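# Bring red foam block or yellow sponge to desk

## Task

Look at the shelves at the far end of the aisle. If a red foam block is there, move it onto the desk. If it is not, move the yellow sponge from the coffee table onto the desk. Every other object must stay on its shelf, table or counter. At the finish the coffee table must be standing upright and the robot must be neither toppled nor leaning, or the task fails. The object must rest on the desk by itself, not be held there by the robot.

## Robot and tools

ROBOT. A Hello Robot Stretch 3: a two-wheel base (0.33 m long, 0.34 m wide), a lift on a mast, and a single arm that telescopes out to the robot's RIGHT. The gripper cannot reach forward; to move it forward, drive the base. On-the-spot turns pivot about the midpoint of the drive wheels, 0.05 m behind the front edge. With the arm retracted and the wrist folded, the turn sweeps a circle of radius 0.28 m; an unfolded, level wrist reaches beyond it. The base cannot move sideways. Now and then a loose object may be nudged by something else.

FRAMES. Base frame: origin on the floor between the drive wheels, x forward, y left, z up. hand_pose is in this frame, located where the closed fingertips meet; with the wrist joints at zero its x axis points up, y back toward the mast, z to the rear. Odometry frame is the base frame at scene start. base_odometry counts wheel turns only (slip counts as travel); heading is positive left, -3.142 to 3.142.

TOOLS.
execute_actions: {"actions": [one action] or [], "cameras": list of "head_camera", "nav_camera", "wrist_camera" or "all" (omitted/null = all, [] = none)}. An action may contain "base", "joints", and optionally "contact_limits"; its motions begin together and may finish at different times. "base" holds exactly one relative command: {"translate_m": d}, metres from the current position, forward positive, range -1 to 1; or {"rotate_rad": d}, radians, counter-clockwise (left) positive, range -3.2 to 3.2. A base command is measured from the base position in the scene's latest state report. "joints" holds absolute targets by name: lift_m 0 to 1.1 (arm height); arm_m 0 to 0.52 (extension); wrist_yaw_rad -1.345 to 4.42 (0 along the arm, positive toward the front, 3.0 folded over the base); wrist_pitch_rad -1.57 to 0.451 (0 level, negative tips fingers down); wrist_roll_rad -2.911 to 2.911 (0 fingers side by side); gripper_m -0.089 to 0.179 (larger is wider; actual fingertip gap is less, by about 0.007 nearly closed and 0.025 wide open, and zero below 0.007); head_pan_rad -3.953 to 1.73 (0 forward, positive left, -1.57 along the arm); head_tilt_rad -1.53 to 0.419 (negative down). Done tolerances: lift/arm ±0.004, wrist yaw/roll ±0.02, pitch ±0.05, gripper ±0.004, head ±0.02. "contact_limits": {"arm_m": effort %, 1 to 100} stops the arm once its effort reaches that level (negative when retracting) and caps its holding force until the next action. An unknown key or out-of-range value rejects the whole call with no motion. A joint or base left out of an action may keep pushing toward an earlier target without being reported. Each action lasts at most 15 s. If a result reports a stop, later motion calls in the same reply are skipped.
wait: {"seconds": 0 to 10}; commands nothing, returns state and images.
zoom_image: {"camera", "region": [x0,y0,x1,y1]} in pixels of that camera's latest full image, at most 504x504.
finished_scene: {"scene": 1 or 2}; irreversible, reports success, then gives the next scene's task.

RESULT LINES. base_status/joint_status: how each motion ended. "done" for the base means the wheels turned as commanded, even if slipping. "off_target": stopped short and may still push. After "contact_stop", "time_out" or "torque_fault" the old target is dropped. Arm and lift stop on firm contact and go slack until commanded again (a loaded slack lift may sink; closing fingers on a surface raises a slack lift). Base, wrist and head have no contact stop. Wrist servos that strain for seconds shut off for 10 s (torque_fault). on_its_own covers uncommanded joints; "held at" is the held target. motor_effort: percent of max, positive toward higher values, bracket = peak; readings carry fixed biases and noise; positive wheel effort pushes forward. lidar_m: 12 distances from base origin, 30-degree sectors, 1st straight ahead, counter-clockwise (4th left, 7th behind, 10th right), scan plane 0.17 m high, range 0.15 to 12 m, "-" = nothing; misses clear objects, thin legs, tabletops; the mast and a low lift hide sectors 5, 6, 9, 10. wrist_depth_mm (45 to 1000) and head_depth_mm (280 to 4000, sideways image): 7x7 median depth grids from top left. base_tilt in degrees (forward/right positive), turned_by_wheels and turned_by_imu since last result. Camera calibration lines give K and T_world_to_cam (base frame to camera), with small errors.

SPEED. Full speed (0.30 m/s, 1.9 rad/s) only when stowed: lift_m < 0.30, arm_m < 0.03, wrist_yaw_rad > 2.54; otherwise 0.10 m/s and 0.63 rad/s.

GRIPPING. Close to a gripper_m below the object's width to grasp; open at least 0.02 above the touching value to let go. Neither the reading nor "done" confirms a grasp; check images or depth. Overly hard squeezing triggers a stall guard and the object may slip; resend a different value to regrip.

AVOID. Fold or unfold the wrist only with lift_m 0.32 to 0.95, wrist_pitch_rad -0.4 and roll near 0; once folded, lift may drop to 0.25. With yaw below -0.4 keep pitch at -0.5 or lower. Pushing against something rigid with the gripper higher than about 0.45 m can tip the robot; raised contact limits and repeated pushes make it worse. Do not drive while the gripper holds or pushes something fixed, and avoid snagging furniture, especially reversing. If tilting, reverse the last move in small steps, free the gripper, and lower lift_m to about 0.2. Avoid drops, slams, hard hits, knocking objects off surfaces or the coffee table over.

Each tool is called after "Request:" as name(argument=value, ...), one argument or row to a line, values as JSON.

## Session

Request:
execute_actions(
  actions=[
    {"joints":{"head_pan_rad":-1.5,"head_tilt_rad":-0.4}},
  ],
  cameras=["nav_camera"],
)

Request:
execute_actions(
  actions=[
    {"joints":{"head_pan_rad":-3.3,"head_tilt_rad":-0.4}},
  ],
  cameras=["nav_camera"],
)

Request:
execute_actions(
  actions=[
    {"joints":{"head_pan_rad":0.8,"head_tilt_rad":-0.4}},
  ],
  cameras=["nav_camera"],
)

Scene clock: 1.27 s.
base_odometry: x=+0.000 y=+0.000 heading=+0.000 (m, m, rad; odometry frame)
turned_by_wheels: +0.000 (rad since the last result)
turned_by_imu: +0.000 (rad since the last result)
base_tilt: forward=+0.6 right=+0.8 (deg)
lidar_m: 1.49 1.64 1.26 1.24 1.59 2.27 2.24 1.52 1.35 1.65 1.36 1.52
head_depth_mm: 1350 1447 1313 1701 1862 1642 1353 / 1371 1473 1337 1733 1887 1644 1351 / 1397 1501 1356 1771 1933 1659 1360 / 1422 1537 1382 1824 1979 1670 1364 / 1443 1574 1403 1867 2016 1689 1371 / 1480 1601 1421 1441 1938 1640 1373 / 1508 1634 1447 1971 2106 1688 1389
base_status: not commanded
joint_positions: lift_m=+0.303 arm_m=+0.002 wrist_yaw_rad=+2.807 wrist_pitch_rad=-0.439 wrist_roll_rad=-0.018 gripper_m=+0.037 head_pan_rad=-1.493 head_tilt_rad=-0.395
joint_status: all done
motor_effort: left_wheel=+0(1) right_wheel=-1(1) lift_m=+24(23) arm_m=+0(0) wrist_yaw_rad=+0(1) wrist_pitch_rad=+4(4) wrist_roll_rad=+0(0) gripper_m=+0(1) head_pan_rad=-2(30) head_tilt_rad=-1(18) (%)
hand_pose: x=+0.0515 y=+0.0628 z=+0.3113 quat_wxyz=(+0.267, +0.700, +0.040, +0.661) (m; base frame)
wrist_depth_mm: - - - - - - - / - - - - - - - / - 963 972 992 979 - 986 / 720 755 756 745 743 743 756 / 619 - 622 618 641 625 624 / 519 - - 517 - 514 513 / 461 - - 446 447 448 450
pictures: nav_camera (sideways: a quarter turn counterclockwise sets it upright)
camera_calibration (this result's frames):
nav_camera: T_world_to_cam=[[-0.0018242, -0.349586, 0.936903, -1.17579], [-0.998614, -0.048643, -0.0200945, 0.0845947], [0.0525985, -0.935641, -0.349013, 0.417783], [0, 0, 0, 1]] pos_world=[0.0603578, -0.0160279, 1.24911]
Images, in order (width x height): nav_camera 672x504.

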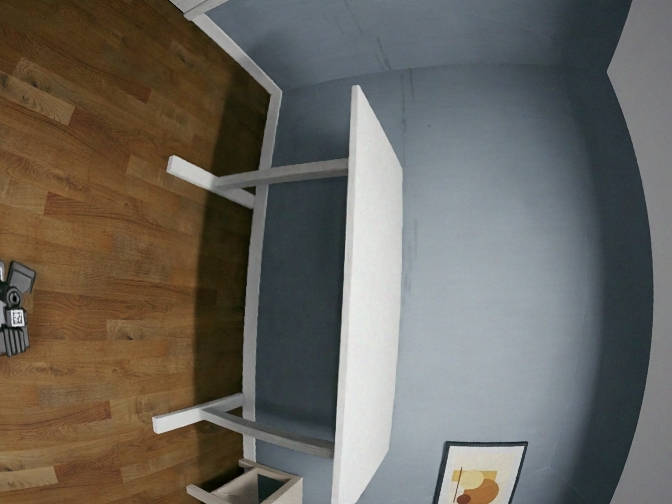

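Scene clock: 2.67 s.
base_odometry: x=+0.000 y=+0.000 heading=+0.000 (m, m, rad; odometry frame)
turned_by_wheels: +0.000 (rad since the last result)
turned_by_imu: +0.000 (rad since the last result)
base_tilt: forward=+0.7 right=+0.8 (deg)
lidar_m: 1.50 1.64 1.26 1.24 1.60 2.27 2.24 1.52 1.35 1.65 1.35 1.52
head_depth_mm: 1918 2063 2243 2456 2105 1641 1351 / 1927 2064 2239 2474 2107 1651 1354 / 1909 2068 2229 2454 2125 1661 1358 / 1902 2060 2227 2433 2142 1674 1360 / 1887 2043 2227 2425 2172 1672 1369 / 1887 2028 2194 2415 2173 1680 1376 / 1890 2023 2195 2400 2177 1689 1379
base_status: not commanded
joint_positions: lift_m=+0.303 arm_m=+0.002 wrist_yaw_rad=+2.807 wrist_pitch_rad=-0.439 wrist_roll_rad=-0.018 gripper_m=+0.037 head_pan_rad=-3.293 head_tilt_rad=-0.395
joint_status: all done
motor_effort: left_wheel=+0(0) right_wheel=+0(1) lift_m=+23(24) arm_m=+0(0) wrist_yaw_rad=+1(0) wrist_pitch_rad=+4(4) wrist_roll_rad=+0(0) gripper_m=+0(1) head_pan_rad=-2(30) head_tilt_rad=-2(1) (%)
hand_pose: x=+0.0515 y=+0.0628 z=+0.3113 quat_wxyz=(+0.267, +0.700, +0.040, +0.661) (m; base frame)
wrist_depth_mm: - - - - - - - / - - - - - - - / - 986 979 970 987 960 - / 733 756 749 764 753 753 745 / 599 - 626 614 637 611 623 / 520 - - 513 - 508 519 / 452 - - 443 442 447 452
pictures: nav_camera (sideways: a quarter turn counterclockwise sets it upright)
camera_calibration (this result's frames):
nav_camera: T_world_to_cam=[[-0.340269, 0.0812402, 0.936812, -1.1736], [0.179523, 0.983549, -0.0200869, 0.0773981], [-0.923032, 0.161344, -0.349256, 0.424051], [0, 0, 0, 1]] pos_world=[-0.0218227, -0.0491993, 1.2491]
Images, in order (width x height): nav_camera 672x504.

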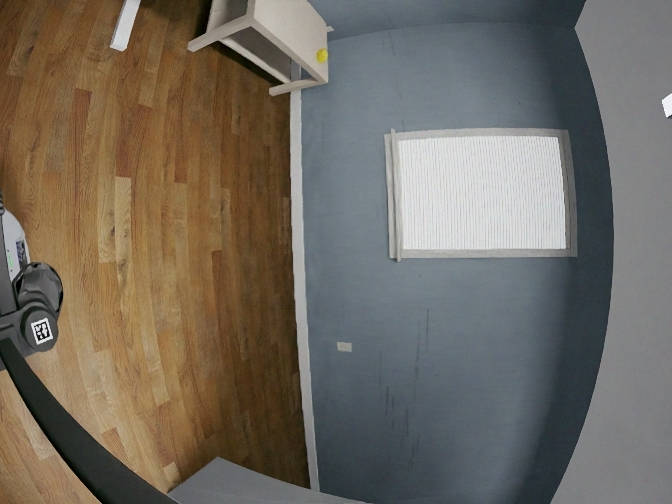

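Scene clock: 4.97 s.
base_odometry: x=+0.000 y=+0.000 heading=+0.000 (m, m, rad; odometry frame)
turned_by_wheels: +0.000 (rad since the last result)
turned_by_imu: +0.000 (rad since the last result)
base_tilt: forward=+0.7 right=+0.7 (deg)
lidar_m: 1.50 1.64 1.26 1.24 1.60 2.26 2.24 1.52 1.35 1.65 1.35 1.52
head_depth_mm: 1539 1623 1734 1863 1965 1639 1350 / 1689 1799 1932 2088 2105 1648 1352 / 1872 2007 2162 2363 2128 1664 1357 / 2105 2288 2480 2685 2148 1666 1365 / 2376 2639 2909 2999 2155 1677 1368 / 2786 3054 3297 3076 2181 1677 1374 / 2749 2084 2169 2246 1410 1504 1381
base_status: not commanded
joint_positions: lift_m=+0.303 arm_m=+0.002 wrist_yaw_rad=+2.807 wrist_pitch_rad=-0.439 wrist_roll_rad=-0.018 gripper_m=+0.037 head_pan_rad=+0.793 head_tilt_rad=-0.395
joint_status: all done
motor_effort: left_wheel=+0(0) right_wheel=-1(1) lift_m=+24(23) arm_m=+0(0) wrist_yaw_rad=+1(0) wrist_pitch_rad=+4(4) wrist_roll_rad=+0(0) gripper_m=+1(0) head_pan_rad=+2(32) head_tilt_rad=-3(2) (%)
hand_pose: x=+0.0515 y=+0.0628 z=+0.3113 quat_wxyz=(+0.267, +0.700, +0.040, +0.661) (m; base frame)
wrist_depth_mm: - - - - - - - / - - - - - - - / - 970 - 953 - - - / 721 751 779 762 762 753 762 / 598 - 621 603 647 623 630 / 517 - - 517 - 515 524 / 454 - - 448 451 455 452
pictures: nav_camera (sideways: a quarter turn counterclockwise sets it upright)
camera_calibration (this result's frames):
nav_camera: T_world_to_cam=[[0.265397, 0.22792, 0.936812, -1.1773], [0.691244, -0.722342, -0.0200869, 0.0742766], [0.67212, 0.652897, -0.349256, 0.414321], [0, 0, 0, 1]] pos_world=[-0.0173658, 0.0514743, 1.2491]
Images, in order (width x height): nav_camera 672x504.

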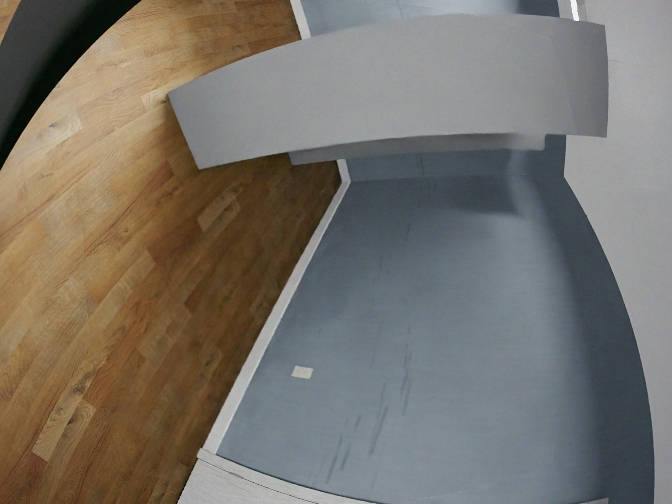

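Request:
execute_actions(
  actions=[
    {"base":{"rotate_rad":1.7},"joints":{"head_pan_rad":0,"lift_m":0.28}},
  ],
  cameras=["nav_camera"],
)

Scene clock: 10.00 s.
base_odometry: x=+0.000 y=+0.000 heading=+1.700 (m, m, rad; odometry frame)
turned_by_wheels: +1.700 (rad since the last result)
turned_by_imu: +1.711 (rad since the last result)
base_tilt: forward=+0.7 right=+0.6 (deg)
lidar_m: 1.24 1.42 2.24 2.24 1.91 1.35 1.35 1.38 1.51 1.50 1.74 1.24
head_depth_mm: 995 1066 1148 1249 1366 1497 1351 / 2589 2733 2921 1319 1445 1549 1357 / 2674 2865 3122 2982 2133 1647 1357 / 2673 2882 3054 2858 2149 1665 1366 / 1868 1993 2222 2108 1985 1674 1376 / 1476 1486 1474 1526 1646 1686 1378 / 1164 1245 1363 1501 1677 1697 1383
base_status: done
joint_positions: lift_m=+0.280 arm_m=+0.002 wrist_yaw_rad=+2.807 wrist_pitch_rad=-0.440 wrist_roll_rad=-0.018 gripper_m=+0.037 head_pan_rad=+0.007 head_tilt_rad=-0.395
joint_status: all done
motor_effort: left_wheel=-1(5) right_wheel=+1(12) lift_m=+17(20) arm_m=-1(0) wrist_yaw_rad=+1(0) wrist_pitch_rad=+4(4) wrist_roll_rad=+0(0) gripper_m=+1(1) head_pan_rad=-2(28) head_tilt_rad=-1(2) (%)
hand_pose: x=+0.0515 y=+0.0626 z=+0.2881 quat_wxyz=(+0.267, +0.700, +0.040, +0.661) (m; base frame)
wrist_depth_mm: - - - - - - - / - - - - - - - / - 913 914 944 928 956 938 / 678 716 707 721 713 718 721 / 587 - 602 581 605 577 580 / 483 - - 498 - 490 493 / - - - 430 425 423 427
pictures: nav_camera (sideways: a quarter turn counterclockwise sets it upright)
camera_calibration (this result's frames):
nav_camera: T_world_to_cam=[[0.349362, -0.0266113, 0.93661, -1.17755], [-0.0223312, -0.999549, -0.0200699, 0.0786072], [0.936722, -0.013904, -0.349798, 0.413413], [0, 0, 0, 1]] pos_world=[0.0258919, 0.0529839, 1.24909]
Images, in order (width x height): nav_camera 672x504.

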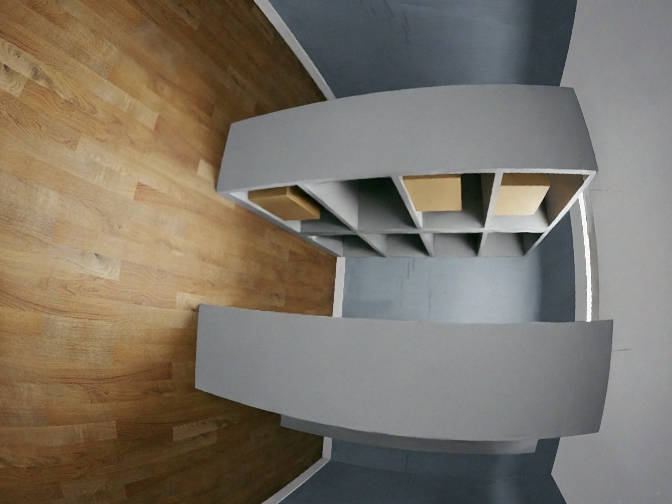

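Request:
execute_actions(
  actions=[
    {"base":{"rotate_rad":0.3}},
  ],
  cameras=[],
)

Request:
execute_actions(
  actions=[
    {"base":{"translate_m":0.65}},
  ],
  cameras=[],
)

Request:
execute_actions(
  actions=[
    {"base":{"rotate_rad":-0.49}},
  ],
  cameras=["nav_camera"],
)

Scene clock: 16.90 s.
base_odometry: x=+0.000 y=+0.000 heading=+2.000 (m, m, rad; odometry frame)
turned_by_wheels: +0.300 (rad since the last result)
turned_by_imu: +0.303 (rad since the last result)
base_tilt: forward=+0.8 right=+0.6 (deg)
lidar_m: 1.41 2.32 2.24 1.52 1.52 1.65 1.36 1.55 1.50 1.59 1.28 1.24
head_depth_mm: 2518 2705 2957 2921 2103 1636 1342 / 1792 1943 2181 2333 2117 1651 1351 / 1335 1432 2254 1868 1879 1655 1358 / 1218 1309 1421 1569 1743 1664 1365 / 1285 1399 1535 1691 1902 1678 1372 / 1385 2826 3059 3037 2167 1681 1379 / 2516 2628 2755 2835 2194 1695 1385
base_status: done
joint_positions: lift_m=+0.280 arm_m=+0.002 wrist_yaw_rad=+2.807 wrist_pitch_rad=-0.440 wrist_roll_rad=-0.018 gripper_m=+0.037 head_pan_rad=+0.007 head_tilt_rad=-0.396
joint_status: not commanded
motor_effort: left_wheel=-1(7) right_wheel=+1(9) lift_m=+17(17) arm_m=+0(1) wrist_yaw_rad=+0(1) wrist_pitch_rad=+4(4) wrist_roll_rad=+0(0) gripper_m=+0(1) head_pan_rad=-2(2) head_tilt_rad=-2(1) (%)
hand_pose: x=+0.0515 y=+0.0626 z=+0.2881 quat_wxyz=(+0.267, +0.700, +0.040, +0.661) (m; base frame)
wrist_depth_mm: - - - - - - - / - - - - - - - / - 893 915 921 959 958 931 / 679 717 730 702 721 721 720 / 578 - 601 582 605 584 592 / 486 - - 484 - 489 488 / - - - 428 425 431 417
pictures: none
No camera images: the call's "cameras" was empty. Leave "cameras" out to get every camera's image.

Scene clock: 20.80 s.
base_odometry: x=-0.270 y=+0.591 heading=+2.000 (m, m, rad; odometry frame)
turned_by_wheels: +0.000 (rad since the last result)
turned_by_imu: -0.002 (rad since the last result)
base_tilt: forward=+0.8 right=+0.7 (deg)
lidar_m: 0.76 0.98 1.90 1.98 2.27 1.80 2.01 1.90 1.86 0.96 0.74 1.21
head_depth_mm: 1293 1368 1467 1634 1856 1646 1351 / 1342 940 966 1656 1366 1466 1349 / 628 679 746 814 906 1012 1154 / 645 697 760 833 927 1038 1182 / 684 743 813 902 1010 1141 1287 / 729 797 879 979 1106 1301 1357 / 780 857 982 2403 2186 1697 1380
base_status: done
joint_positions: lift_m=+0.280 arm_m=+0.002 wrist_yaw_rad=+2.807 wrist_pitch_rad=-0.440 wrist_roll_rad=-0.018 gripper_m=+0.037 head_pan_rad=+0.007 head_tilt_rad=-0.396
joint_status: not commanded
motor_effort: left_wheel=-1(6) right_wheel=+0(9) lift_m=+18(18) arm_m=-1(0) wrist_yaw_rad=+1(0) wrist_pitch_rad=+4(4) wrist_roll_rad=+0(0) gripper_m=+0(0) head_pan_rad=-1(2) head_tilt_rad=-1(1) (%)
hand_pose: x=+0.0515 y=+0.0626 z=+0.2881 quat_wxyz=(+0.267, +0.700, +0.040, +0.661) (m; base frame)
wrist_depth_mm: - - - - - - - / - - - - - - - / - 918 935 937 940 925 917 / 675 718 726 722 697 717 718 / 577 - 592 573 603 583 577 / 487 - - 485 - 500 497 / - - - 424 428 429 428
pictures: none
No camera images: the call's "cameras" was empty. Leave "cameras" out to get every camera's image.

Scene clock: 22.37 s.
base_odometry: x=-0.270 y=+0.591 heading=+1.510 (m, m, rad; odometry frame)
turned_by_wheels: -0.490 (rad since the last result)
turned_by_imu: -0.494 (rad since the last result)
base_tilt: forward=+0.8 right=+0.6 (deg)
lidar_m: 1.17 0.76 1.01 1.91 2.00 1.80 1.80 2.01 1.86 1.85 0.93 0.74
head_depth_mm: 1288 1391 1284 1249 1196 1331 1269 / 2135 2289 2477 2609 1882 1601 1356 / 2149 2313 2514 2683 2135 1658 1353 / 2171 2327 2542 2693 2144 1659 1366 / 2133 2291 2467 2179 1879 1617 1368 / 1336 1408 1389 1648 1346 1276 1263 / 1098 957 900 1554 1151 899 998
base_status: done
joint_positions: lift_m=+0.280 arm_m=+0.002 wrist_yaw_rad=+2.807 wrist_pitch_rad=-0.440 wrist_roll_rad=-0.018 gripper_m=+0.037 head_pan_rad=+0.007 head_tilt_rad=-0.396
joint_status: not commanded
motor_effort: left_wheel=+1(6) right_wheel=-2(8) lift_m=+17(18) arm_m=-1(0) wrist_yaw_rad=+1(1) wrist_pitch_rad=+4(4) wrist_roll_rad=+0(0) gripper_m=+0(1) head_pan_rad=-2(2) head_tilt_rad=-1(2) (%)
hand_pose: x=+0.0515 y=+0.0626 z=+0.2881 quat_wxyz=(+0.267, +0.700, +0.040, +0.661) (m; base frame)
wrist_depth_mm: - - - - - 835 618 / - - - - - 878 636 / - 926 930 906 908 829 658 / 683 737 726 711 715 710 649 / 571 - 585 580 597 590 586 / 489 - - 493 - 498 498 / - - - 424 427 427 424
pictures: nav_camera (sideways: a quarter turn counterclockwise sets it upright)
camera_calibration (this result's frames):
nav_camera: T_world_to_cam=[[0.34982, -0.0266276, 0.936438, -1.17732], [-0.0223969, -0.999548, -0.0200554, 0.0785888], [0.936549, -0.0139575, -0.350259, 0.414013], [0, 0, 0, 1]] pos_world=[0.0258689, 0.0529826, 1.24908]
Images, in order (width x height): nav_camera 672x504.

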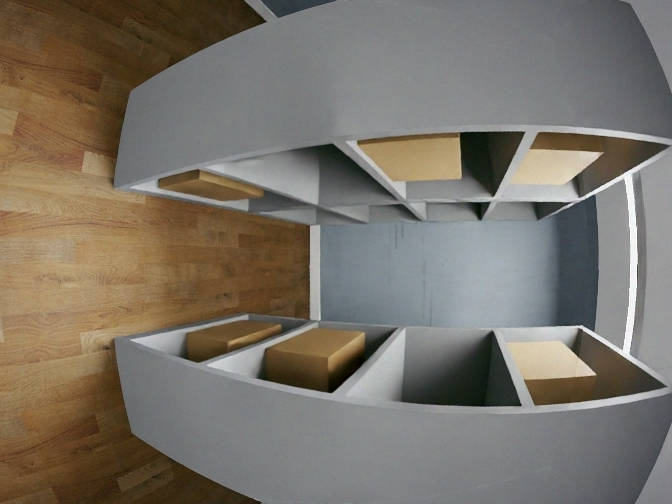

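Good; slightly right.

Request:
execute_actions(
  actions=[
    {"base":{"rotate_rad":-0.05}},
  ],
  cameras=[],
)

Request:
execute_actions(
  actions=[
    {"base":{"translate_m":0.9}},
  ],
  cameras=["nav_camera"],
)

Scene clock: 25.57 s.
base_odometry: x=-0.270 y=+0.591 heading=+1.460 (m, m, rad; odometry frame)
turned_by_wheels: -0.050 (rad since the last result)
turned_by_imu: -0.050 (rad since the last result)
base_tilt: forward=+0.6 right=+0.7 (deg)
lidar_m: 1.14 0.76 0.97 1.90 1.97 1.80 1.79 2.01 1.91 1.86 0.97 0.74
head_depth_mm: 1304 1402 1164 1141 1174 969 1000 / 1329 1439 1530 1496 1567 1516 1343 / 2156 2329 2525 2686 2126 1656 1361 / 2150 2329 2527 2704 2143 1671 1367 / 2160 2305 2488 2654 2078 1677 1367 / 2054 1472 1565 1657 1471 1413 1299 / 1286 1120 1038 1631 1294 1003 988
base_status: done
joint_positions: lift_m=+0.280 arm_m=+0.002 wrist_yaw_rad=+2.807 wrist_pitch_rad=-0.440 wrist_roll_rad=-0.018 gripper_m=+0.037 head_pan_rad=+0.007 head_tilt_rad=-0.396
joint_status: not commanded
motor_effort: left_wheel=+1(7) right_wheel=-2(10) lift_m=+17(17) arm_m=+0(0) wrist_yaw_rad=+1(0) wrist_pitch_rad=+4(4) wrist_roll_rad=+0(0) gripper_m=-1(0) head_pan_rad=-2(2) head_tilt_rad=-2(1) (%)
hand_pose: x=+0.0515 y=+0.0626 z=+0.2881 quat_wxyz=(+0.267, +0.700, +0.040, +0.661) (m; base frame)
wrist_depth_mm: - - - - - 784 609 / - - - - - 809 606 / - 918 921 954 939 825 651 / 687 725 720 725 698 722 681 / 573 - 605 581 604 580 602 / 486 - - 499 - 491 488 / - - - 420 420 424 426
pictures: none
No camera images: the call's "cameras" was empty. Leave "cameras" out to get every camera's image.

Scene clock: 30.27 s.
base_odometry: x=-0.171 y=+1.486 heading=+1.460 (m, m, rad; odometry frame)
turned_by_wheels: +0.000 (rad since the last result)
turned_by_imu: -0.002 (rad since the last result)
base_tilt: forward=+0.8 right=+0.7 (deg)
lidar_m: 1.63 0.51 0.37 0.36 0.57 2.65 2.69 2.62 0.33 0.68 0.33 0.41
head_depth_mm: 1385 1487 1613 1767 1880 1544 957 / 1380 1489 1612 1763 1912 1648 1356 / 1380 1491 1618 1761 1918 1659 1359 / 1381 1488 1615 1762 1928 1668 1363 / 1386 1491 1606 1767 1920 1677 1371 / 1370 1475 1581 1690 1822 1585 1332 / 1311 1448 1277 1640 1296 958 978
base_status: done
joint_positions: lift_m=+0.280 arm_m=+0.002 wrist_yaw_rad=+2.807 wrist_pitch_rad=-0.440 wrist_roll_rad=-0.018 gripper_m=+0.037 head_pan_rad=+0.007 head_tilt_rad=-0.396
joint_status: not commanded
motor_effort: left_wheel=+1(9) right_wheel=-2(5) lift_m=+17(18) arm_m=-1(0) wrist_yaw_rad=+1(1) wrist_pitch_rad=+4(4) wrist_roll_rad=+0(0) gripper_m=-1(0) head_pan_rad=-1(1) head_tilt_rad=-1(1) (%)
hand_pose: x=+0.0515 y=+0.0626 z=+0.2881 quat_wxyz=(+0.267, +0.700, +0.040, +0.661) (m; base frame)
wrist_depth_mm: - 704 376 404 423 469 578 / - 728 398 423 455 689 601 / - 711 431 457 502 720 634 / 685 592 485 503 557 625 687 / 566 - 493 551 578 587 574 / 489 - - 489 - 496 500 / - - - 430 427 420 421
pictures: nav_camera (sideways: a quarter turn counterclockwise sets it upright)
camera_calibration (this result's frames):
nav_camera: T_world_to_cam=[[0.349938, -0.0266363, 0.936394, -1.17727], [-0.0224267, -0.999547, -0.0200517, 0.0785842], [0.936504, -0.0139834, -0.350377, 0.414167], [0, 0, 0, 1]] pos_world=[0.0258637, 0.052982, 1.24908]
Images, in order (width x height): nav_camera 672x504.

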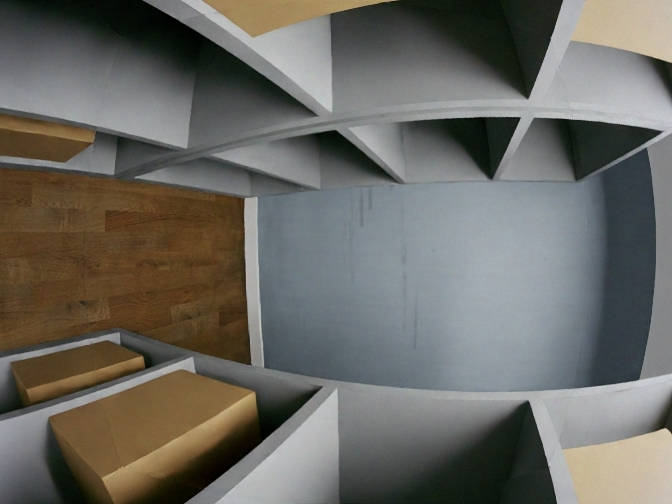

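Request:
execute_actions(
  actions=[
    {"base":{"translate_m":0.95},"joints":{"head_pan_rad":-1.2,"head_tilt_rad":-0.5}},
  ],
  cameras=["nav_camera"],
)

Request:
execute_actions(
  actions=[
    {"joints":{"head_pan_rad":0.9,"head_tilt_rad":-0.5}},
  ],
  cameras=["nav_camera"],
)

Scene clock: 40.27 s.
base_odometry: x=-0.066 y=+2.430 heading=+1.460 (m, m, rad; odometry frame)
turned_by_wheels: +0.000 (rad since the last result)
turned_by_imu: -0.002 (rad since the last result)
base_tilt: forward=+0.7 right=+0.7 (deg)
lidar_m: 0.70 0.72 0.83 0.77 0.43 0.64 1.16 0.38 0.37 0.75 0.97 0.73
head_depth_mm: 944 1024 843 1245 1095 1309 1192 / 975 1066 852 1283 1104 1344 1213 / 1015 1105 826 1340 1073 1389 1244 / 1047 1148 875 1379 1117 1437 1267 / 1087 1190 951 1383 1163 1442 1282 / 1010 1059 967 1181 1177 1357 1291 / 868 905 930 1026 1104 1185 1223
base_status: done
joint_positions: lift_m=+0.280 arm_m=+0.002 wrist_yaw_rad=+2.807 wrist_pitch_rad=-0.440 wrist_roll_rad=-0.018 gripper_m=+0.037 head_pan_rad=-1.193 head_tilt_rad=-0.494
joint_status: all done
motor_effort: left_wheel=+1(9) right_wheel=-3(6) lift_m=+18(18) arm_m=+0(0) wrist_yaw_rad=+1(1) wrist_pitch_rad=+4(4) wrist_roll_rad=+0(0) gripper_m=+0(0) head_pan_rad=-2(28) head_tilt_rad=-2(7) (%)
hand_pose: x=+0.0515 y=+0.0626 z=+0.2881 quat_wxyz=(+0.267, +0.700, +0.040, +0.661) (m; base frame)
wrist_depth_mm: - 692 758 810 869 744 560 / - 760 810 886 926 769 588 / - 712 742 739 761 729 608 / 402 587 583 571 593 637 640 / 429 - 506 554 579 586 586 / 465 - - 489 - 492 491 / - - - 430 423 424 424
pictures: nav_camera (sideways: a quarter turn counterclockwise sets it upright)
camera_calibration (this result's frames):
nav_camera: T_world_to_cam=[[0.135269, -0.419485, 0.897627, -1.12537], [-0.940352, -0.339773, -0.0170773, 0.0803088], [0.312153, -0.841776, -0.440425, 0.535157], [0, 0, 0, 1]] pos_world=[0.0606955, 0.005693, 1.24723]
Images, in order (width x height): nav_camera 672x504.

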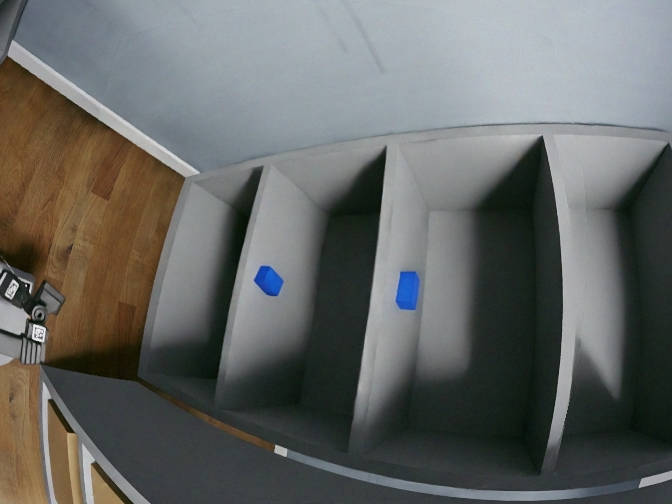

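Scene clock: 41.77 s.
base_odometry: x=-0.066 y=+2.430 heading=+1.460 (m, m, rad; odometry frame)
turned_by_wheels: +0.000 (rad since the last result)
turned_by_imu: +0.000 (rad since the last result)
base_tilt: forward=+0.8 right=+0.6 (deg)
lidar_m: 0.69 0.72 0.83 0.76 0.43 0.64 1.16 0.38 0.37 0.75 0.97 0.73
head_depth_mm: 618 663 707 755 861 973 1119 / 675 730 768 642 968 916 1171 / 744 811 837 589 1048 896 1125 / 824 898 875 594 1013 901 770 / 792 858 883 599 487 905 757 / 739 796 837 605 455 907 759 / 695 741 791 609 459 842 765
base_status: not commanded
joint_positions: lift_m=+0.280 arm_m=+0.002 wrist_yaw_rad=+2.807 wrist_pitch_rad=-0.440 wrist_roll_rad=-0.018 gripper_m=+0.037 head_pan_rad=+0.893 head_tilt_rad=-0.494
joint_status: all done
motor_effort: left_wheel=+1(1) right_wheel=-3(3) lift_m=+18(17) arm_m=+0(0) wrist_yaw_rad=+0(0) wrist_pitch_rad=+4(4) wrist_roll_rad=+0(0) gripper_m=+0(1) head_pan_rad=+2(34) head_tilt_rad=-1(2) (%)
hand_pose: x=+0.0515 y=+0.0626 z=+0.2881 quat_wxyz=(+0.267, +0.700, +0.040, +0.661) (m; base frame)
wrist_depth_mm: - 703 752 812 858 750 563 / - 732 819 884 936 757 588 / - 717 761 754 766 722 616 / 395 584 588 587 609 656 655 / 424 - 505 557 586 583 596 / 454 - - 481 - 488 489 / - - - 420 425 422 427
pictures: nav_camera (sideways: a quarter turn counterclockwise sets it upright)
camera_calibration (this result's frames):
nav_camera: T_world_to_cam=[[0.298507, 0.324283, 0.897627, -1.12637], [0.758745, -0.651164, -0.0170773, 0.0699443], [0.578965, 0.686168, -0.440425, 0.53353], [0, 0, 0, 1]] pos_world=[-0.0257369, 0.0447156, 1.24723]
Images, in order (width x height): nav_camera 672x504.

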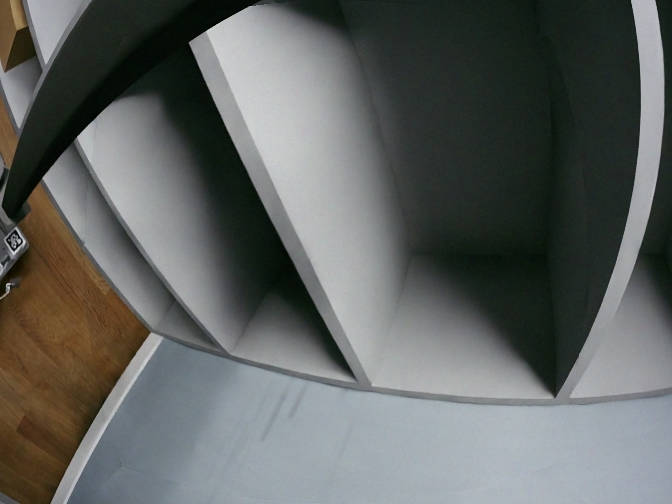

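Request:
execute_actions(
  actions=[
    {"base":{"translate_m":-0.95},"joints":{"head_pan_rad":-3.14,"head_tilt_rad":-0.5}},
  ],
  cameras=["nav_camera"],
)

Request:
execute_actions(
  actions=[
    {"base":{"translate_m":-1.0}},
  ],
  cameras=[],
)

Request:
execute_actions(
  actions=[
    {"base":{"rotate_rad":3.1},"joints":{"head_pan_rad":0}},
  ],
  cameras=["nav_camera"],
)

Scene clock: 49.33 s.
base_odometry: x=-0.171 y=+1.486 heading=+1.460 (m, m, rad; odometry frame)
turned_by_wheels: +0.000 (rad since the last result)
turned_by_imu: +0.003 (rad since the last result)
base_tilt: forward=+0.8 right=+0.7 (deg)
lidar_m: 1.64 0.51 0.37 0.36 0.57 2.65 2.69 2.62 0.33 0.67 0.33 0.41
head_depth_mm: 2635 2887 2849 2431 1850 1501 1265 / 2658 2900 3127 2463 1871 1512 1270 / 2639 2794 3112 2474 1886 1515 1276 / 2665 2895 3193 2506 1890 1521 1275 / 2658 2890 3134 2502 1913 1535 1286 / 2662 2892 3183 2515 1919 1540 1290 / 2658 2794 3106 2557 1929 1555 1291
base_status: done
joint_positions: lift_m=+0.280 arm_m=+0.002 wrist_yaw_rad=+2.807 wrist_pitch_rad=-0.440 wrist_roll_rad=-0.018 gripper_m=+0.037 head_pan_rad=-3.133 head_tilt_rad=-0.494
joint_status: all done
motor_effort: left_wheel=+1(5) right_wheel=-2(10) lift_m=+18(17) arm_m=+0(1) wrist_yaw_rad=+1(1) wrist_pitch_rad=+4(4) wrist_roll_rad=+0(0) gripper_m=-1(0) head_pan_rad=-2(30) head_tilt_rad=-2(2) (%)
hand_pose: x=+0.0515 y=+0.0626 z=+0.2881 quat_wxyz=(+0.267, +0.700, +0.040, +0.661) (m; base frame)
wrist_depth_mm: - 680 368 398 424 468 581 / - 744 390 429 464 687 595 / - 707 430 463 500 690 633 / 691 571 498 513 562 625 690 / 582 - 496 554 579 574 581 / 488 - - 489 - 491 485 / - - - 423 419 427 430
pictures: nav_camera (sideways: a quarter turn counterclockwise sets it upright)
camera_calibration (this result's frames):
nav_camera: T_world_to_cam=[[-0.440077, 0.0252909, 0.897604, -1.12183], [0.0226178, 0.999598, -0.0170757, 0.0744325], [-0.897675, 0.0127872, -0.440472, 0.542599], [0, 0, 0, 1]] pos_world=[-0.0082975, -0.0529689, 1.24723]
Images, in order (width x height): nav_camera 672x504.

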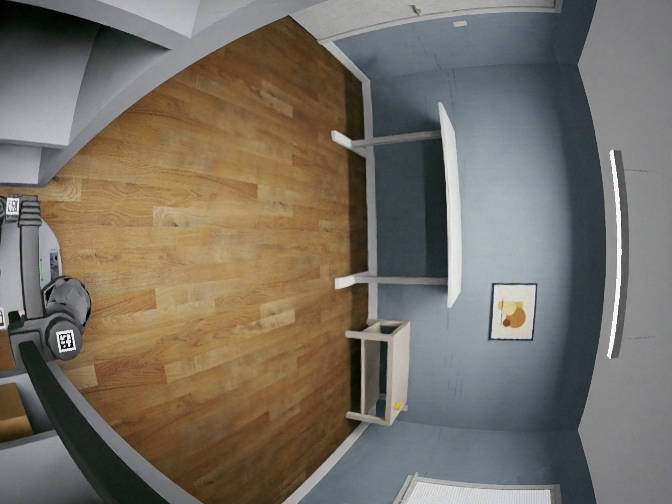

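Scene clock: 54.27 s.
base_odometry: x=-0.281 y=+0.492 heading=+1.460 (m, m, rad; odometry frame)
turned_by_wheels: +0.000 (rad since the last result)
turned_by_imu: +0.003 (rad since the last result)
base_tilt: forward=+0.7 right=+0.8 (deg)
lidar_m: 1.19 0.85 1.11 1.90 1.97 1.71 1.69 1.92 1.90 1.85 1.92 0.83
head_depth_mm: 1789 1928 2164 2280 1867 1507 1262 / 1792 1780 2126 2296 1856 1511 1268 / 1789 1806 2168 2303 1887 1515 1272 / 1794 1847 2153 2347 1885 1524 1276 / 1793 1889 2160 2333 1900 1530 1287 / 1794 1882 2172 2350 1915 1533 1290 / 1807 1880 2168 2351 1922 1547 1292
base_status: done
joint_positions: lift_m=+0.280 arm_m=+0.002 wrist_yaw_rad=+2.807 wrist_pitch_rad=-0.440 wrist_roll_rad=-0.018 gripper_m=+0.037 head_pan_rad=-3.133 head_tilt_rad=-0.495
joint_status: not commanded
motor_effort: left_wheel=+1(6) right_wheel=-2(10) lift_m=+18(17) arm_m=+0(1) wrist_yaw_rad=+1(1) wrist_pitch_rad=+4(4) wrist_roll_rad=+0(0) gripper_m=+0(1) head_pan_rad=-2(2) head_tilt_rad=-2(2) (%)
hand_pose: x=+0.0515 y=+0.0626 z=+0.2881 quat_wxyz=(+0.267, +0.700, +0.040, +0.661) (m; base frame)
wrist_depth_mm: - - - - - 939 682 / - - - - - 933 714 / - 920 918 929 958 864 729 / 677 706 700 713 715 727 698 / 571 - 582 578 602 585 592 / 491 - - 485 - 494 496 / - - - 421 426 420 424
pictures: none
No camera images: the call's "cameras" was empty. Leave "cameras" out to get every camera's image.

Scene clock: 57.40 s.
base_odometry: x=-0.281 y=+0.492 heading=-1.723 (m, m, rad; odometry frame)
turned_by_wheels: +3.100 (rad since the last result)
turned_by_imu: +3.126 (rad since the last result)
base_tilt: forward=+0.7 right=+0.8 (deg)
lidar_m: 1.69 1.92 1.93 1.84 1.90 0.83 1.19 0.85 1.06 1.91 1.95 1.71
head_depth_mm: 1814 1989 2165 2159 1861 1506 1265 / 1799 1924 2188 2343 1871 1507 1270 / 1790 1813 2129 2294 1874 1519 1275 / 1788 1853 2154 2324 1885 1521 1277 / 1773 1868 2132 2296 1903 1530 1287 / 1765 1856 2119 2333 1922 1542 1286 / 1755 1840 2112 2318 1923 1550 1295
base_status: done
joint_positions: lift_m=+0.280 arm_m=+0.002 wrist_yaw_rad=+2.807 wrist_pitch_rad=-0.440 wrist_roll_rad=-0.018 gripper_m=+0.037 head_pan_rad=-0.007 head_tilt_rad=-0.495
joint_status: all done
motor_effort: left_wheel=-1(5) right_wheel=+1(11) lift_m=+17(18) arm_m=-1(1) wrist_yaw_rad=+2(1) wrist_pitch_rad=+4(4) wrist_roll_rad=+0(0) gripper_m=+0(1) head_pan_rad=+3(30) head_tilt_rad=-1(1) (%)
hand_pose: x=+0.0515 y=+0.0626 z=+0.2881 quat_wxyz=(+0.267, +0.700, +0.040, +0.661) (m; base frame)
wrist_depth_mm: - - - - - - - / - - - - - - - / - 916 928 943 935 926 944 / 690 710 727 717 706 721 720 / 575 - 606 582 601 586 588 / 484 - - 492 - 494 490 / - - - 424 422 423 428
pictures: nav_camera (sideways: a quarter turn counterclockwise sets it upright)
camera_calibration (this result's frames):
nav_camera: T_world_to_cam=[[0.440045, -0.0321603, 0.897399, -1.12693], [-0.0382266, -0.999123, -0.0170612, 0.0747848], [0.897161, -0.0267968, -0.440889, 0.532193], [0, 0, 0, 1]] pos_world=[0.0212972, 0.0527378, 1.24722]
Images, in order (width x height): nav_camera 672x504.

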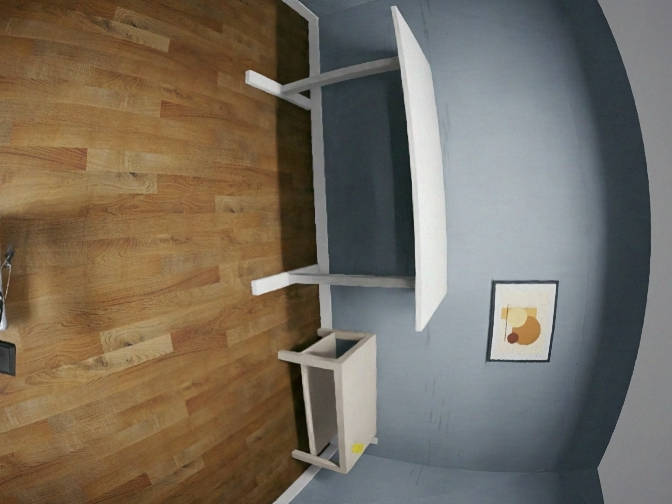

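Request:
execute_actions(
  actions=[
    {"base":{"rotate_rad":-0.87}},
  ],
  cameras=[],
)

Request:
execute_actions(
  actions=[
    {"base":{"translate_m":1.0}},
  ],
  cameras=[],
)

Request:
execute_actions(
  actions=[
    {"base":{"translate_m":0.6}},
  ],
  cameras=[],
)

Request:
execute_actions(
  actions=[
    {"base":{"rotate_rad":2.44},"joints":{"head_pan_rad":-1.57,"head_tilt_rad":-0.7,"lift_m":0.7}},
  ],
  cameras=["nav_camera","head_camera"],
)

Scene clock: 66.73 s.
base_odometry: x=-0.281 y=+0.492 heading=-2.593 (m, m, rad; odometry frame)
turned_by_wheels: -0.870 (rad since the last result)
turned_by_imu: -0.877 (rad since the last result)
base_tilt: forward=+0.7 right=+0.7 (deg)
lidar_m: 2.06 1.70 2.11 1.92 1.85 1.85 1.00 0.83 1.05 0.85 1.93 1.91
head_depth_mm: 1662 1800 1949 2126 1858 1506 1262 / 1759 1899 2094 2257 1875 1509 1269 / 1872 2045 2261 2371 1883 1508 1271 / 2003 2218 2448 2496 1894 1525 1277 / 2168 2389 2650 2429 1905 1534 1282 / 2334 2531 2470 2358 1913 1538 1291 / 2176 2299 2328 2141 1936 1555 1289
base_status: done
joint_positions: lift_m=+0.280 arm_m=+0.002 wrist_yaw_rad=+2.807 wrist_pitch_rad=-0.440 wrist_roll_rad=-0.018 gripper_m=+0.037 head_pan_rad=-0.007 head_tilt_rad=-0.495
joint_status: not commanded
motor_effort: left_wheel=+1(7) right_wheel=-2(9) lift_m=+17(17) arm_m=-1(1) wrist_yaw_rad=+1(0) wrist_pitch_rad=+4(4) wrist_roll_rad=+0(0) gripper_m=-1(0) head_pan_rad=+4(2) head_tilt_rad=-2(2) (%)
hand_pose: x=+0.0515 y=+0.0626 z=+0.2881 quat_wxyz=(+0.267, +0.700, +0.040, +0.661) (m; base frame)
wrist_depth_mm: - - - - - - - / - - - - - - - / - 895 925 933 936 938 930 / 688 729 720 726 713 709 718 / 577 - 594 589 615 576 582 / 485 - - 489 - 494 491 / - - - 426 422 422 422
pictures: none
No camera images: the call's "cameras" was empty. Leave "cameras" out to get every camera's image.

Scene clock: 71.77 s.
base_odometry: x=-1.134 y=-0.030 heading=-2.593 (m, m, rad; odometry frame)
turned_by_wheels: +0.000 (rad since the last result)
turned_by_imu: -0.002 (rad since the last result)
base_tilt: forward=+0.6 right=+0.7 (deg)
lidar_m: 1.20 1.53 0.94 1.19 2.47 2.63 1.77 1.41 1.39 1.41 1.12 1.11
head_depth_mm: 946 1022 1103 1222 1355 1455 1264 / 1003 1089 1183 1329 1476 1509 1264 / 1074 1177 1295 1441 1630 1518 1273 / 1150 1268 1409 1583 1767 1532 1282 / 1239 1374 1535 1749 1841 1534 1281 / 1345 1498 1695 1904 1547 1540 1289 / 1456 1614 1739 1760 1352 1468 1297
base_status: done
joint_positions: lift_m=+0.280 arm_m=+0.002 wrist_yaw_rad=+2.807 wrist_pitch_rad=-0.440 wrist_roll_rad=-0.018 gripper_m=+0.037 head_pan_rad=-0.007 head_tilt_rad=-0.495
joint_status: not commanded
motor_effort: left_wheel=+2(8) right_wheel=-3(6) lift_m=+18(17) arm_m=-1(1) wrist_yaw_rad=+0(1) wrist_pitch_rad=+4(4) wrist_roll_rad=+0(0) gripper_m=+0(0) head_pan_rad=+2(3) head_tilt_rad=-2(2) (%)
hand_pose: x=+0.0515 y=+0.0626 z=+0.2881 quat_wxyz=(+0.267, +0.700, +0.040, +0.661) (m; base frame)
wrist_depth_mm: - - - - - - - / - - - - - - - / - 925 926 920 942 937 955 / 691 718 698 729 726 723 720 / 574 - 586 583 618 579 591 / 496 - - 490 - 506 493 / - - - 424 420 424 427
pictures: none
No camera images: the call's "cameras" was empty. Leave "cameras" out to get every camera's image.

Scene clock: 75.33 s.
base_odometry: x=-1.646 y=-0.343 heading=-2.593 (m, m, rad; odometry frame)
turned_by_wheels: +0.000 (rad since the last result)
turned_by_imu: -0.001 (rad since the last result)
base_tilt: forward=+0.7 right=+0.7 (deg)
lidar_m: 0.68 0.65 1.15 0.77 1.21 3.08 2.35 1.82 1.71 0.80 0.64 0.63
head_depth_mm: 523 559 604 664 715 838 950 / 555 602 660 727 817 923 1062 / 591 647 712 793 893 1027 1182 / 632 695 773 871 992 1157 1250 / 680 754 846 962 1117 1331 1282 / 735 823 934 1078 1276 1467 1092 / 800 906 1039 1224 1460 1531 911
base_status: done
joint_positions: lift_m=+0.280 arm_m=+0.002 wrist_yaw_rad=+2.807 wrist_pitch_rad=-0.440 wrist_roll_rad=-0.018 gripper_m=+0.037 head_pan_rad=-0.007 head_tilt_rad=-0.495
joint_status: not commanded
motor_effort: left_wheel=+1(9) right_wheel=-3(6) lift_m=+18(17) arm_m=-1(1) wrist_yaw_rad=+1(1) wrist_pitch_rad=+4(4) wrist_roll_rad=+0(0) gripper_m=-2(0) head_pan_rad=+2(2) head_tilt_rad=-2(2) (%)
hand_pose: x=+0.0515 y=+0.0626 z=+0.2881 quat_wxyz=(+0.267, +0.700, +0.040, +0.661) (m; base frame)
wrist_depth_mm: - - - - - 964 885 / - - 826 844 844 839 886 / - 929 891 946 854 828 592 / 662 717 707 696 712 733 619 / 575 - 587 584 608 580 581 / 485 - - 486 - 492 490 / - - - 424 423 428 422
pictures: none
No camera images: the call's "cameras" was empty. Leave "cameras" out to get every camera's image.

Scene clock: 80.20 s.
base_odometry: x=-1.646 y=-0.343 heading=-0.153 (m, m, rad; odometry frame)
turned_by_wheels: +2.440 (rad since the last result)
turned_by_imu: +2.471 (rad since the last result)
base_tilt: forward=+0.6 right=+0.7 (deg)
lidar_m: 2.33 2.62 1.84 1.81 0.95 0.67 0.63 0.65 0.65 1.12 0.77 0.78
head_depth_mm: 995 1125 1296 1497 1036 1253 1197 / 992 1116 1289 1222 1009 1252 1213 / 984 1108 1279 1234 1017 1253 1206 / 978 1106 1270 1240 1024 1266 - / 976 1099 1266 1248 1029 1266 1174 / 970 1094 1251 1257 1033 1242 1174 / 964 1086 1247 1264 1038 1256 1181
base_status: done
joint_positions: lift_m=+0.700 arm_m=+0.002 wrist_yaw_rad=+2.807 wrist_pitch_rad=-0.440 wrist_roll_rad=-0.018 gripper_m=+0.037 head_pan_rad=-1.563 head_tilt_rad=-0.691
joint_status: all done
motor_effort: left_wheel=-1(6) right_wheel=+1(9) lift_m=+30(32) arm_m=-1(1) wrist_yaw_rad=+1(1) wrist_pitch_rad=+4(4) wrist_roll_rad=+0(0) gripper_m=+0(0) head_pan_rad=-2(30) head_tilt_rad=-3(14) (%)
hand_pose: x=+0.0515 y=+0.0625 z=+0.7075 quat_wxyz=(+0.267, +0.700, +0.040, +0.661) (m; base frame)
wrist_depth_mm: - - - - - - - / - - - - - - - / - - - - - - - / - - - - - - - / - - - - - - - / 967 - - 974 - 997 994 / 865 845 862 842 865 864 850
pictures: head_camera (sideways: a quarter turn clockwise sets it upright), nav_camera (sideways: a quarter turn counterclockwise sets it upright)
camera_calibration (this result's frames):
head_camera: T_world_to_cam=[[0.00755108, 0.65521, -0.755409, 1.00586], [0.999346, 0.0217646, 0.0288672, -0.0367563], [0.0353553, -0.755133, -0.654617, 0.809962], [0, 0, 0, 1]] pos_world=[0.000500543, -0.0466213, 1.29111]
nav_camera: T_world_to_cam=[[-0.0243063, -0.607277, 0.794118, -0.989423], [-0.999603, 0.0261001, -0.0106365, 0.0722815], [-0.0142673, -0.794061, -0.60767, 0.754749], [0, 0, 0, 1]] pos_world=[0.0589718, -0.00342328, 1.24513]
Images, in order (width x height): head_camera 896x504, nav_camera 672x504.

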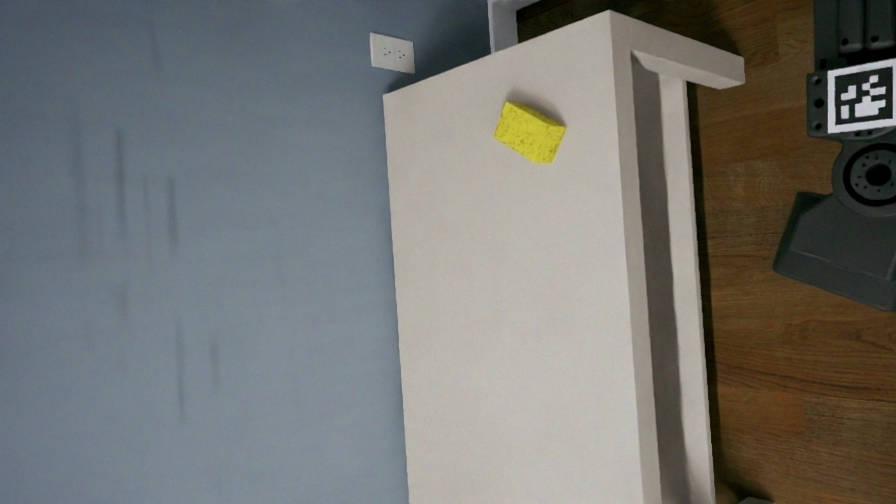

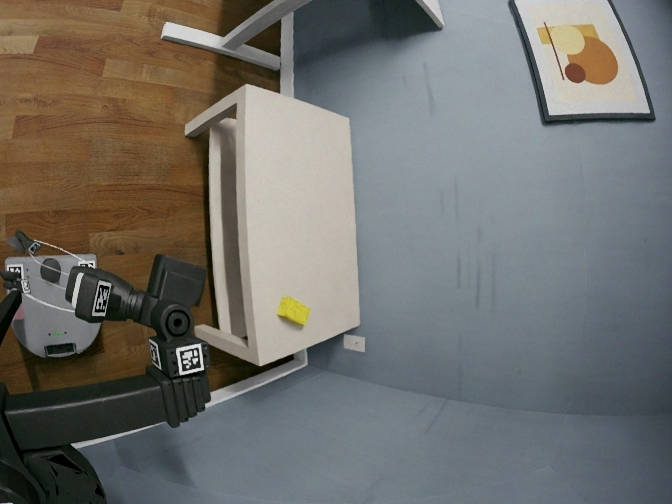

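Request:
execute_actions(
  actions=[
    {"joints":{"wrist_yaw_rad":-0.3,"wrist_pitch_rad":-0.6,"gripper_m":0.12}},
  ],
  cameras=[],
)

Scene clock: 90.70 s.
base_odometry: x=-1.646 y=-0.343 heading=-0.153 (m, m, rad; odometry frame)
turned_by_wheels: +0.000 (rad since the last result)
turned_by_imu: +0.000 (rad since the last result)
base_tilt: forward=+0.7 right=+0.6 (deg)
lidar_m: 2.33 2.62 1.84 1.82 0.95 0.66 0.63 0.65 0.65 1.12 0.77 0.78
head_depth_mm: 996 1125 1294 1493 1037 1264 1196 / 987 1119 1286 1227 1009 1246 - / 986 1112 1278 1236 1017 1256 - / 979 1108 1271 1241 1025 1261 1167 / 974 1097 1269 1247 1029 1265 1171 / 970 1092 1255 1256 1033 1246 1176 / 965 1089 1246 1266 1043 1256 1181
base_status: not commanded
joint_positions: lift_m=+0.700 arm_m=+0.002 wrist_yaw_rad=-0.297 wrist_pitch_rad=-0.610 wrist_roll_rad=-0.018 gripper_m=+0.120 head_pan_rad=-1.563 head_tilt_rad=-0.691
joint_status: all done
motor_effort: left_wheel=-1(1) right_wheel=+1(1) lift_m=+30(29) arm_m=-1(1) wrist_yaw_rad=-1(3) wrist_pitch_rad=+3(3) wrist_roll_rad=+0(0) gripper_m=-1(80) head_pan_rad=-3(1) head_tilt_rad=-3(2) (%)
hand_pose: x=-0.0790 y=-0.3343 z=+0.6718 quat_wxyz=(+0.642, +0.113, -0.692, -0.309) (m; base frame)
wrist_depth_mm: 709 785 853 891 942 691 515 / 773 760 754 765 - 707 517 / 614 618 605 590 969 755 541 / 515 516 506 528 610 777 556 / 453 466 774 823 931 757 576 / 712 724 858 898 883 - 600 / 684 773 769 783 782 769 586
pictures: none
No camera images: the call's "cameras" was empty. Leave "cameras" out to get every camera's image.

Request:
execute_actions(
  actions=[
    {"base":{"translate_m":-0.065},"joints":{"arm_m":0.33,"lift_m":0.59}},
  ],
  cameras=["wrist_camera","head_camera"],
)

Scene clock: 95.67 s.
base_odometry: x=-1.711 y=-0.333 heading=-0.153 (m, m, rad; odometry frame)
turned_by_wheels: +0.000 (rad since the last result)
turned_by_imu: +0.000 (rad since the last result)
base_tilt: forward=+0.6 right=+0.7 (deg)
lidar_m: 2.39 2.62 1.84 1.83 0.85 0.60 0.57 0.58 0.63 1.11 0.85 0.81
head_depth_mm: 998 1127 1300 1508 1517 1321 1174 / 990 1120 1290 1412 1034 1267 1146 / 987 1112 1280 1251 - 1255 1164 / 979 1109 1276 1241 1021 1261 1163 / 981 1103 1265 1251 1029 1272 1172 / 974 1094 1251 1257 1036 1248 1178 / 966 1091 1252 1266 1040 1252 1184
base_status: done
joint_positions: lift_m=+0.590 arm_m=+0.330 wrist_yaw_rad=-0.299 wrist_pitch_rad=-0.612 wrist_roll_rad=-0.018 gripper_m=+0.120 head_pan_rad=-1.563 head_tilt_rad=-0.691
joint_status: all done
motor_effort: left_wheel=-1(5) right_wheel=+1(4) lift_m=+18(24) arm_m=+3(2) wrist_yaw_rad=+0(1) wrist_pitch_rad=+3(3) wrist_roll_rad=+0(0) gripper_m=+0(1) head_pan_rad=-2(1) head_tilt_rad=-2(3) (%)
hand_pose: x=-0.0792 y=-0.6619 z=+0.5622 quat_wxyz=(+0.642, +0.113, -0.692, -0.310) (m; base frame)
wrist_depth_mm: 482 512 540 577 634 584 436 / 506 531 521 515 742 588 443 / 421 426 424 424 771 629 463 / 359 359 359 291 350 652 477 / 309 307 308 257 303 649 492 / 269 275 265 256 268 - 512 / 248 242 242 239 238 235 506
pictures: head_camera (sideways: a quarter turn clockwise sets it upright), wrist_camera
camera_calibration (this result's frames):
head_camera: T_world_to_cam=[[0.00762278, 0.655209, -0.755409, 1.00586], [0.999349, 0.0216553, 0.0288672, -0.0367564], [0.0352726, -0.755137, -0.654617, 0.809963], [0, 0, 0, 1]] pos_world=[0.000495441, -0.0466207, 1.29111]
wrist_camera: T_world_to_cam=[[-0.974025, 0.226201, 0.0104588, 0.0703684], [0.154816, 0.698925, -0.698237, 0.899446], [-0.165252, -0.678481, -0.71579, 0.103222], [0, 0, 0, 1]] pos_world=[-0.0536506, -0.574529, 0.701176]
Images, in order (width x height): head_camera 896x504, wrist_camera 644x364.

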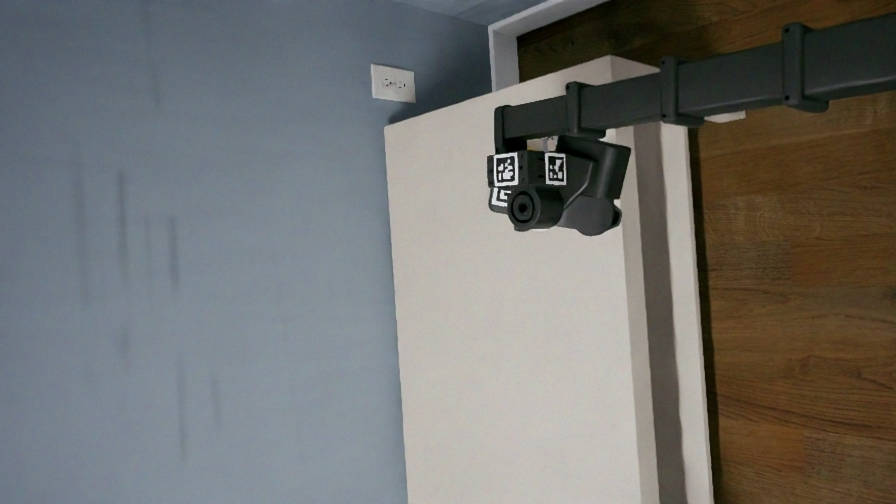

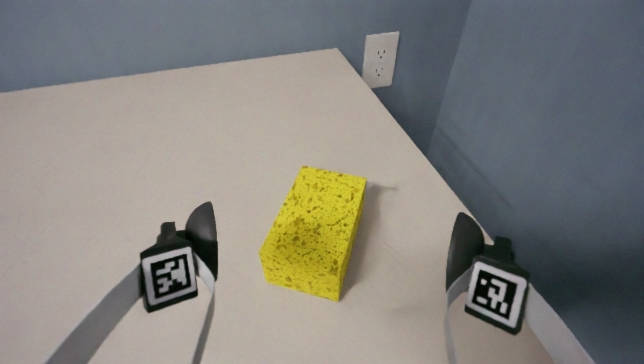

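Request:
execute_actions(
  actions=[
    {"joints":{"arm_m":0.40,"lift_m":0.53}},
  ],
  cameras=[],
)

Request:
execute_actions(
  actions=[
    {"joints":{"lift_m":0.5}},
  ],
  cameras=["wrist_camera"],
)

Scene clock: 101.23 s.
base_odometry: x=-1.711 y=-0.333 heading=-0.153 (m, m, rad; odometry frame)
turned_by_wheels: +0.000 (rad since the last result)
turned_by_imu: +0.000 (rad since the last result)
base_tilt: forward=+0.8 right=+0.7 (deg)
lidar_m: 2.40 2.62 1.83 1.83 0.85 0.60 0.57 0.58 0.63 1.11 0.85 0.81
head_depth_mm: 998 1131 1301 1506 1513 1322 1151 / 992 1121 1291 1414 1023 - 1134 / 986 1118 1282 1266 983 1254 1160 / 979 1109 1277 1238 1021 1266 1166 / 978 1103 1266 1245 1028 1270 1173 / 972 1100 1258 1258 1038 1251 1180 / 968 1092 1249 1262 1043 1254 1177
base_status: not commanded
joint_positions: lift_m=+0.530 arm_m=+0.400 wrist_yaw_rad=-0.299 wrist_pitch_rad=-0.612 wrist_roll_rad=-0.018 gripper_m=+0.120 head_pan_rad=-1.563 head_tilt_rad=-0.691
joint_status: all done
motor_effort: left_wheel=-1(1) right_wheel=+1(1) lift_m=+18(18) arm_m=+3(0) wrist_yaw_rad=-1(1) wrist_pitch_rad=+3(3) wrist_roll_rad=+0(0) gripper_m=+0(0) head_pan_rad=-2(4) head_tilt_rad=-3(2) (%)
hand_pose: x=-0.0792 y=-0.7319 z=+0.5021 quat_wxyz=(+0.641, +0.113, -0.692, -0.310) (m; base frame)
wrist_depth_mm: 419 447 472 498 548 558 434 / 397 398 397 402 625 600 441 / 323 324 321 322 321 624 459 / 274 271 269 251 267 552 476 / 233 233 232 178 219 238 483 / 204 207 199 156 195 - 215 / 186 182 180 152 178 177 182
pictures: none
No camera images: the call's "cameras" was empty. Leave "cameras" out to get every camera's image.

Scene clock: 102.30 s.
base_odometry: x=-1.711 y=-0.333 heading=-0.153 (m, m, rad; odometry frame)
turned_by_wheels: +0.000 (rad since the last result)
turned_by_imu: +0.000 (rad since the last result)
base_tilt: forward=+0.7 right=+0.7 (deg)
lidar_m: 2.40 2.62 1.84 1.83 0.85 0.60 0.57 0.58 0.63 1.11 0.85 0.81
head_depth_mm: 998 1131 1303 1499 1516 1315 1156 / 989 1124 1297 1346 1036 1226 1140 / 987 1113 1284 1232 - 1259 1164 / 981 1111 1276 1240 1022 1268 1166 / 976 1102 1264 1247 1029 1270 1172 / 971 1098 1260 1256 1035 1248 1174 / 969 1091 1252 1264 1041 1253 1184
base_status: not commanded
joint_positions: lift_m=+0.500 arm_m=+0.400 wrist_yaw_rad=-0.299 wrist_pitch_rad=-0.612 wrist_roll_rad=-0.018 gripper_m=+0.120 head_pan_rad=-1.563 head_tilt_rad=-0.691
joint_status: all done
motor_effort: left_wheel=-1(1) right_wheel=+1(1) lift_m=+18(15) arm_m=+3(3) wrist_yaw_rad=+0(0) wrist_pitch_rad=+3(3) wrist_roll_rad=+0(0) gripper_m=-1(0) head_pan_rad=-1(2) head_tilt_rad=-3(2) (%)
hand_pose: x=-0.0792 y=-0.7319 z=+0.4721 quat_wxyz=(+0.641, +0.113, -0.692, -0.310) (m; base frame)
wrist_depth_mm: 412 427 428 438 574 557 429 / 338 336 332 331 334 602 452 / 273 274 271 272 268 550 459 / 229 227 228 164 174 225 471 / 195 197 196 140 149 198 200 / 172 175 164 126 164 - 172 / 156 154 154 147 150 149 153
pictures: wrist_camera
camera_calibration (this result's frames):
wrist_camera: T_world_to_cam=[[-0.974025, 0.226199, 0.010451, 0.0871492], [0.154839, 0.699001, -0.698157, 0.885525], [-0.165228, -0.678404, -0.715869, -0.00860236], [0, 0, 0, 1]] pos_world=[-0.0536497, -0.644531, 0.611166]
Images, in order (width x height): wrist_camera 644x364.

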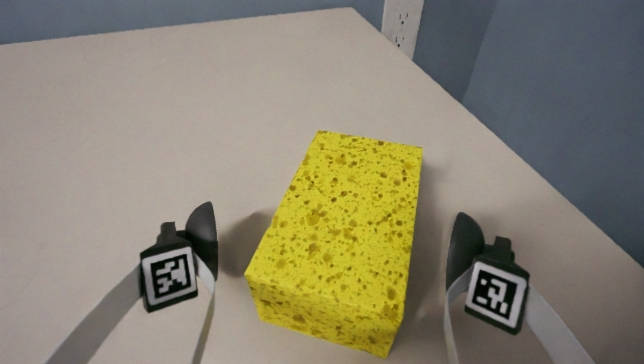

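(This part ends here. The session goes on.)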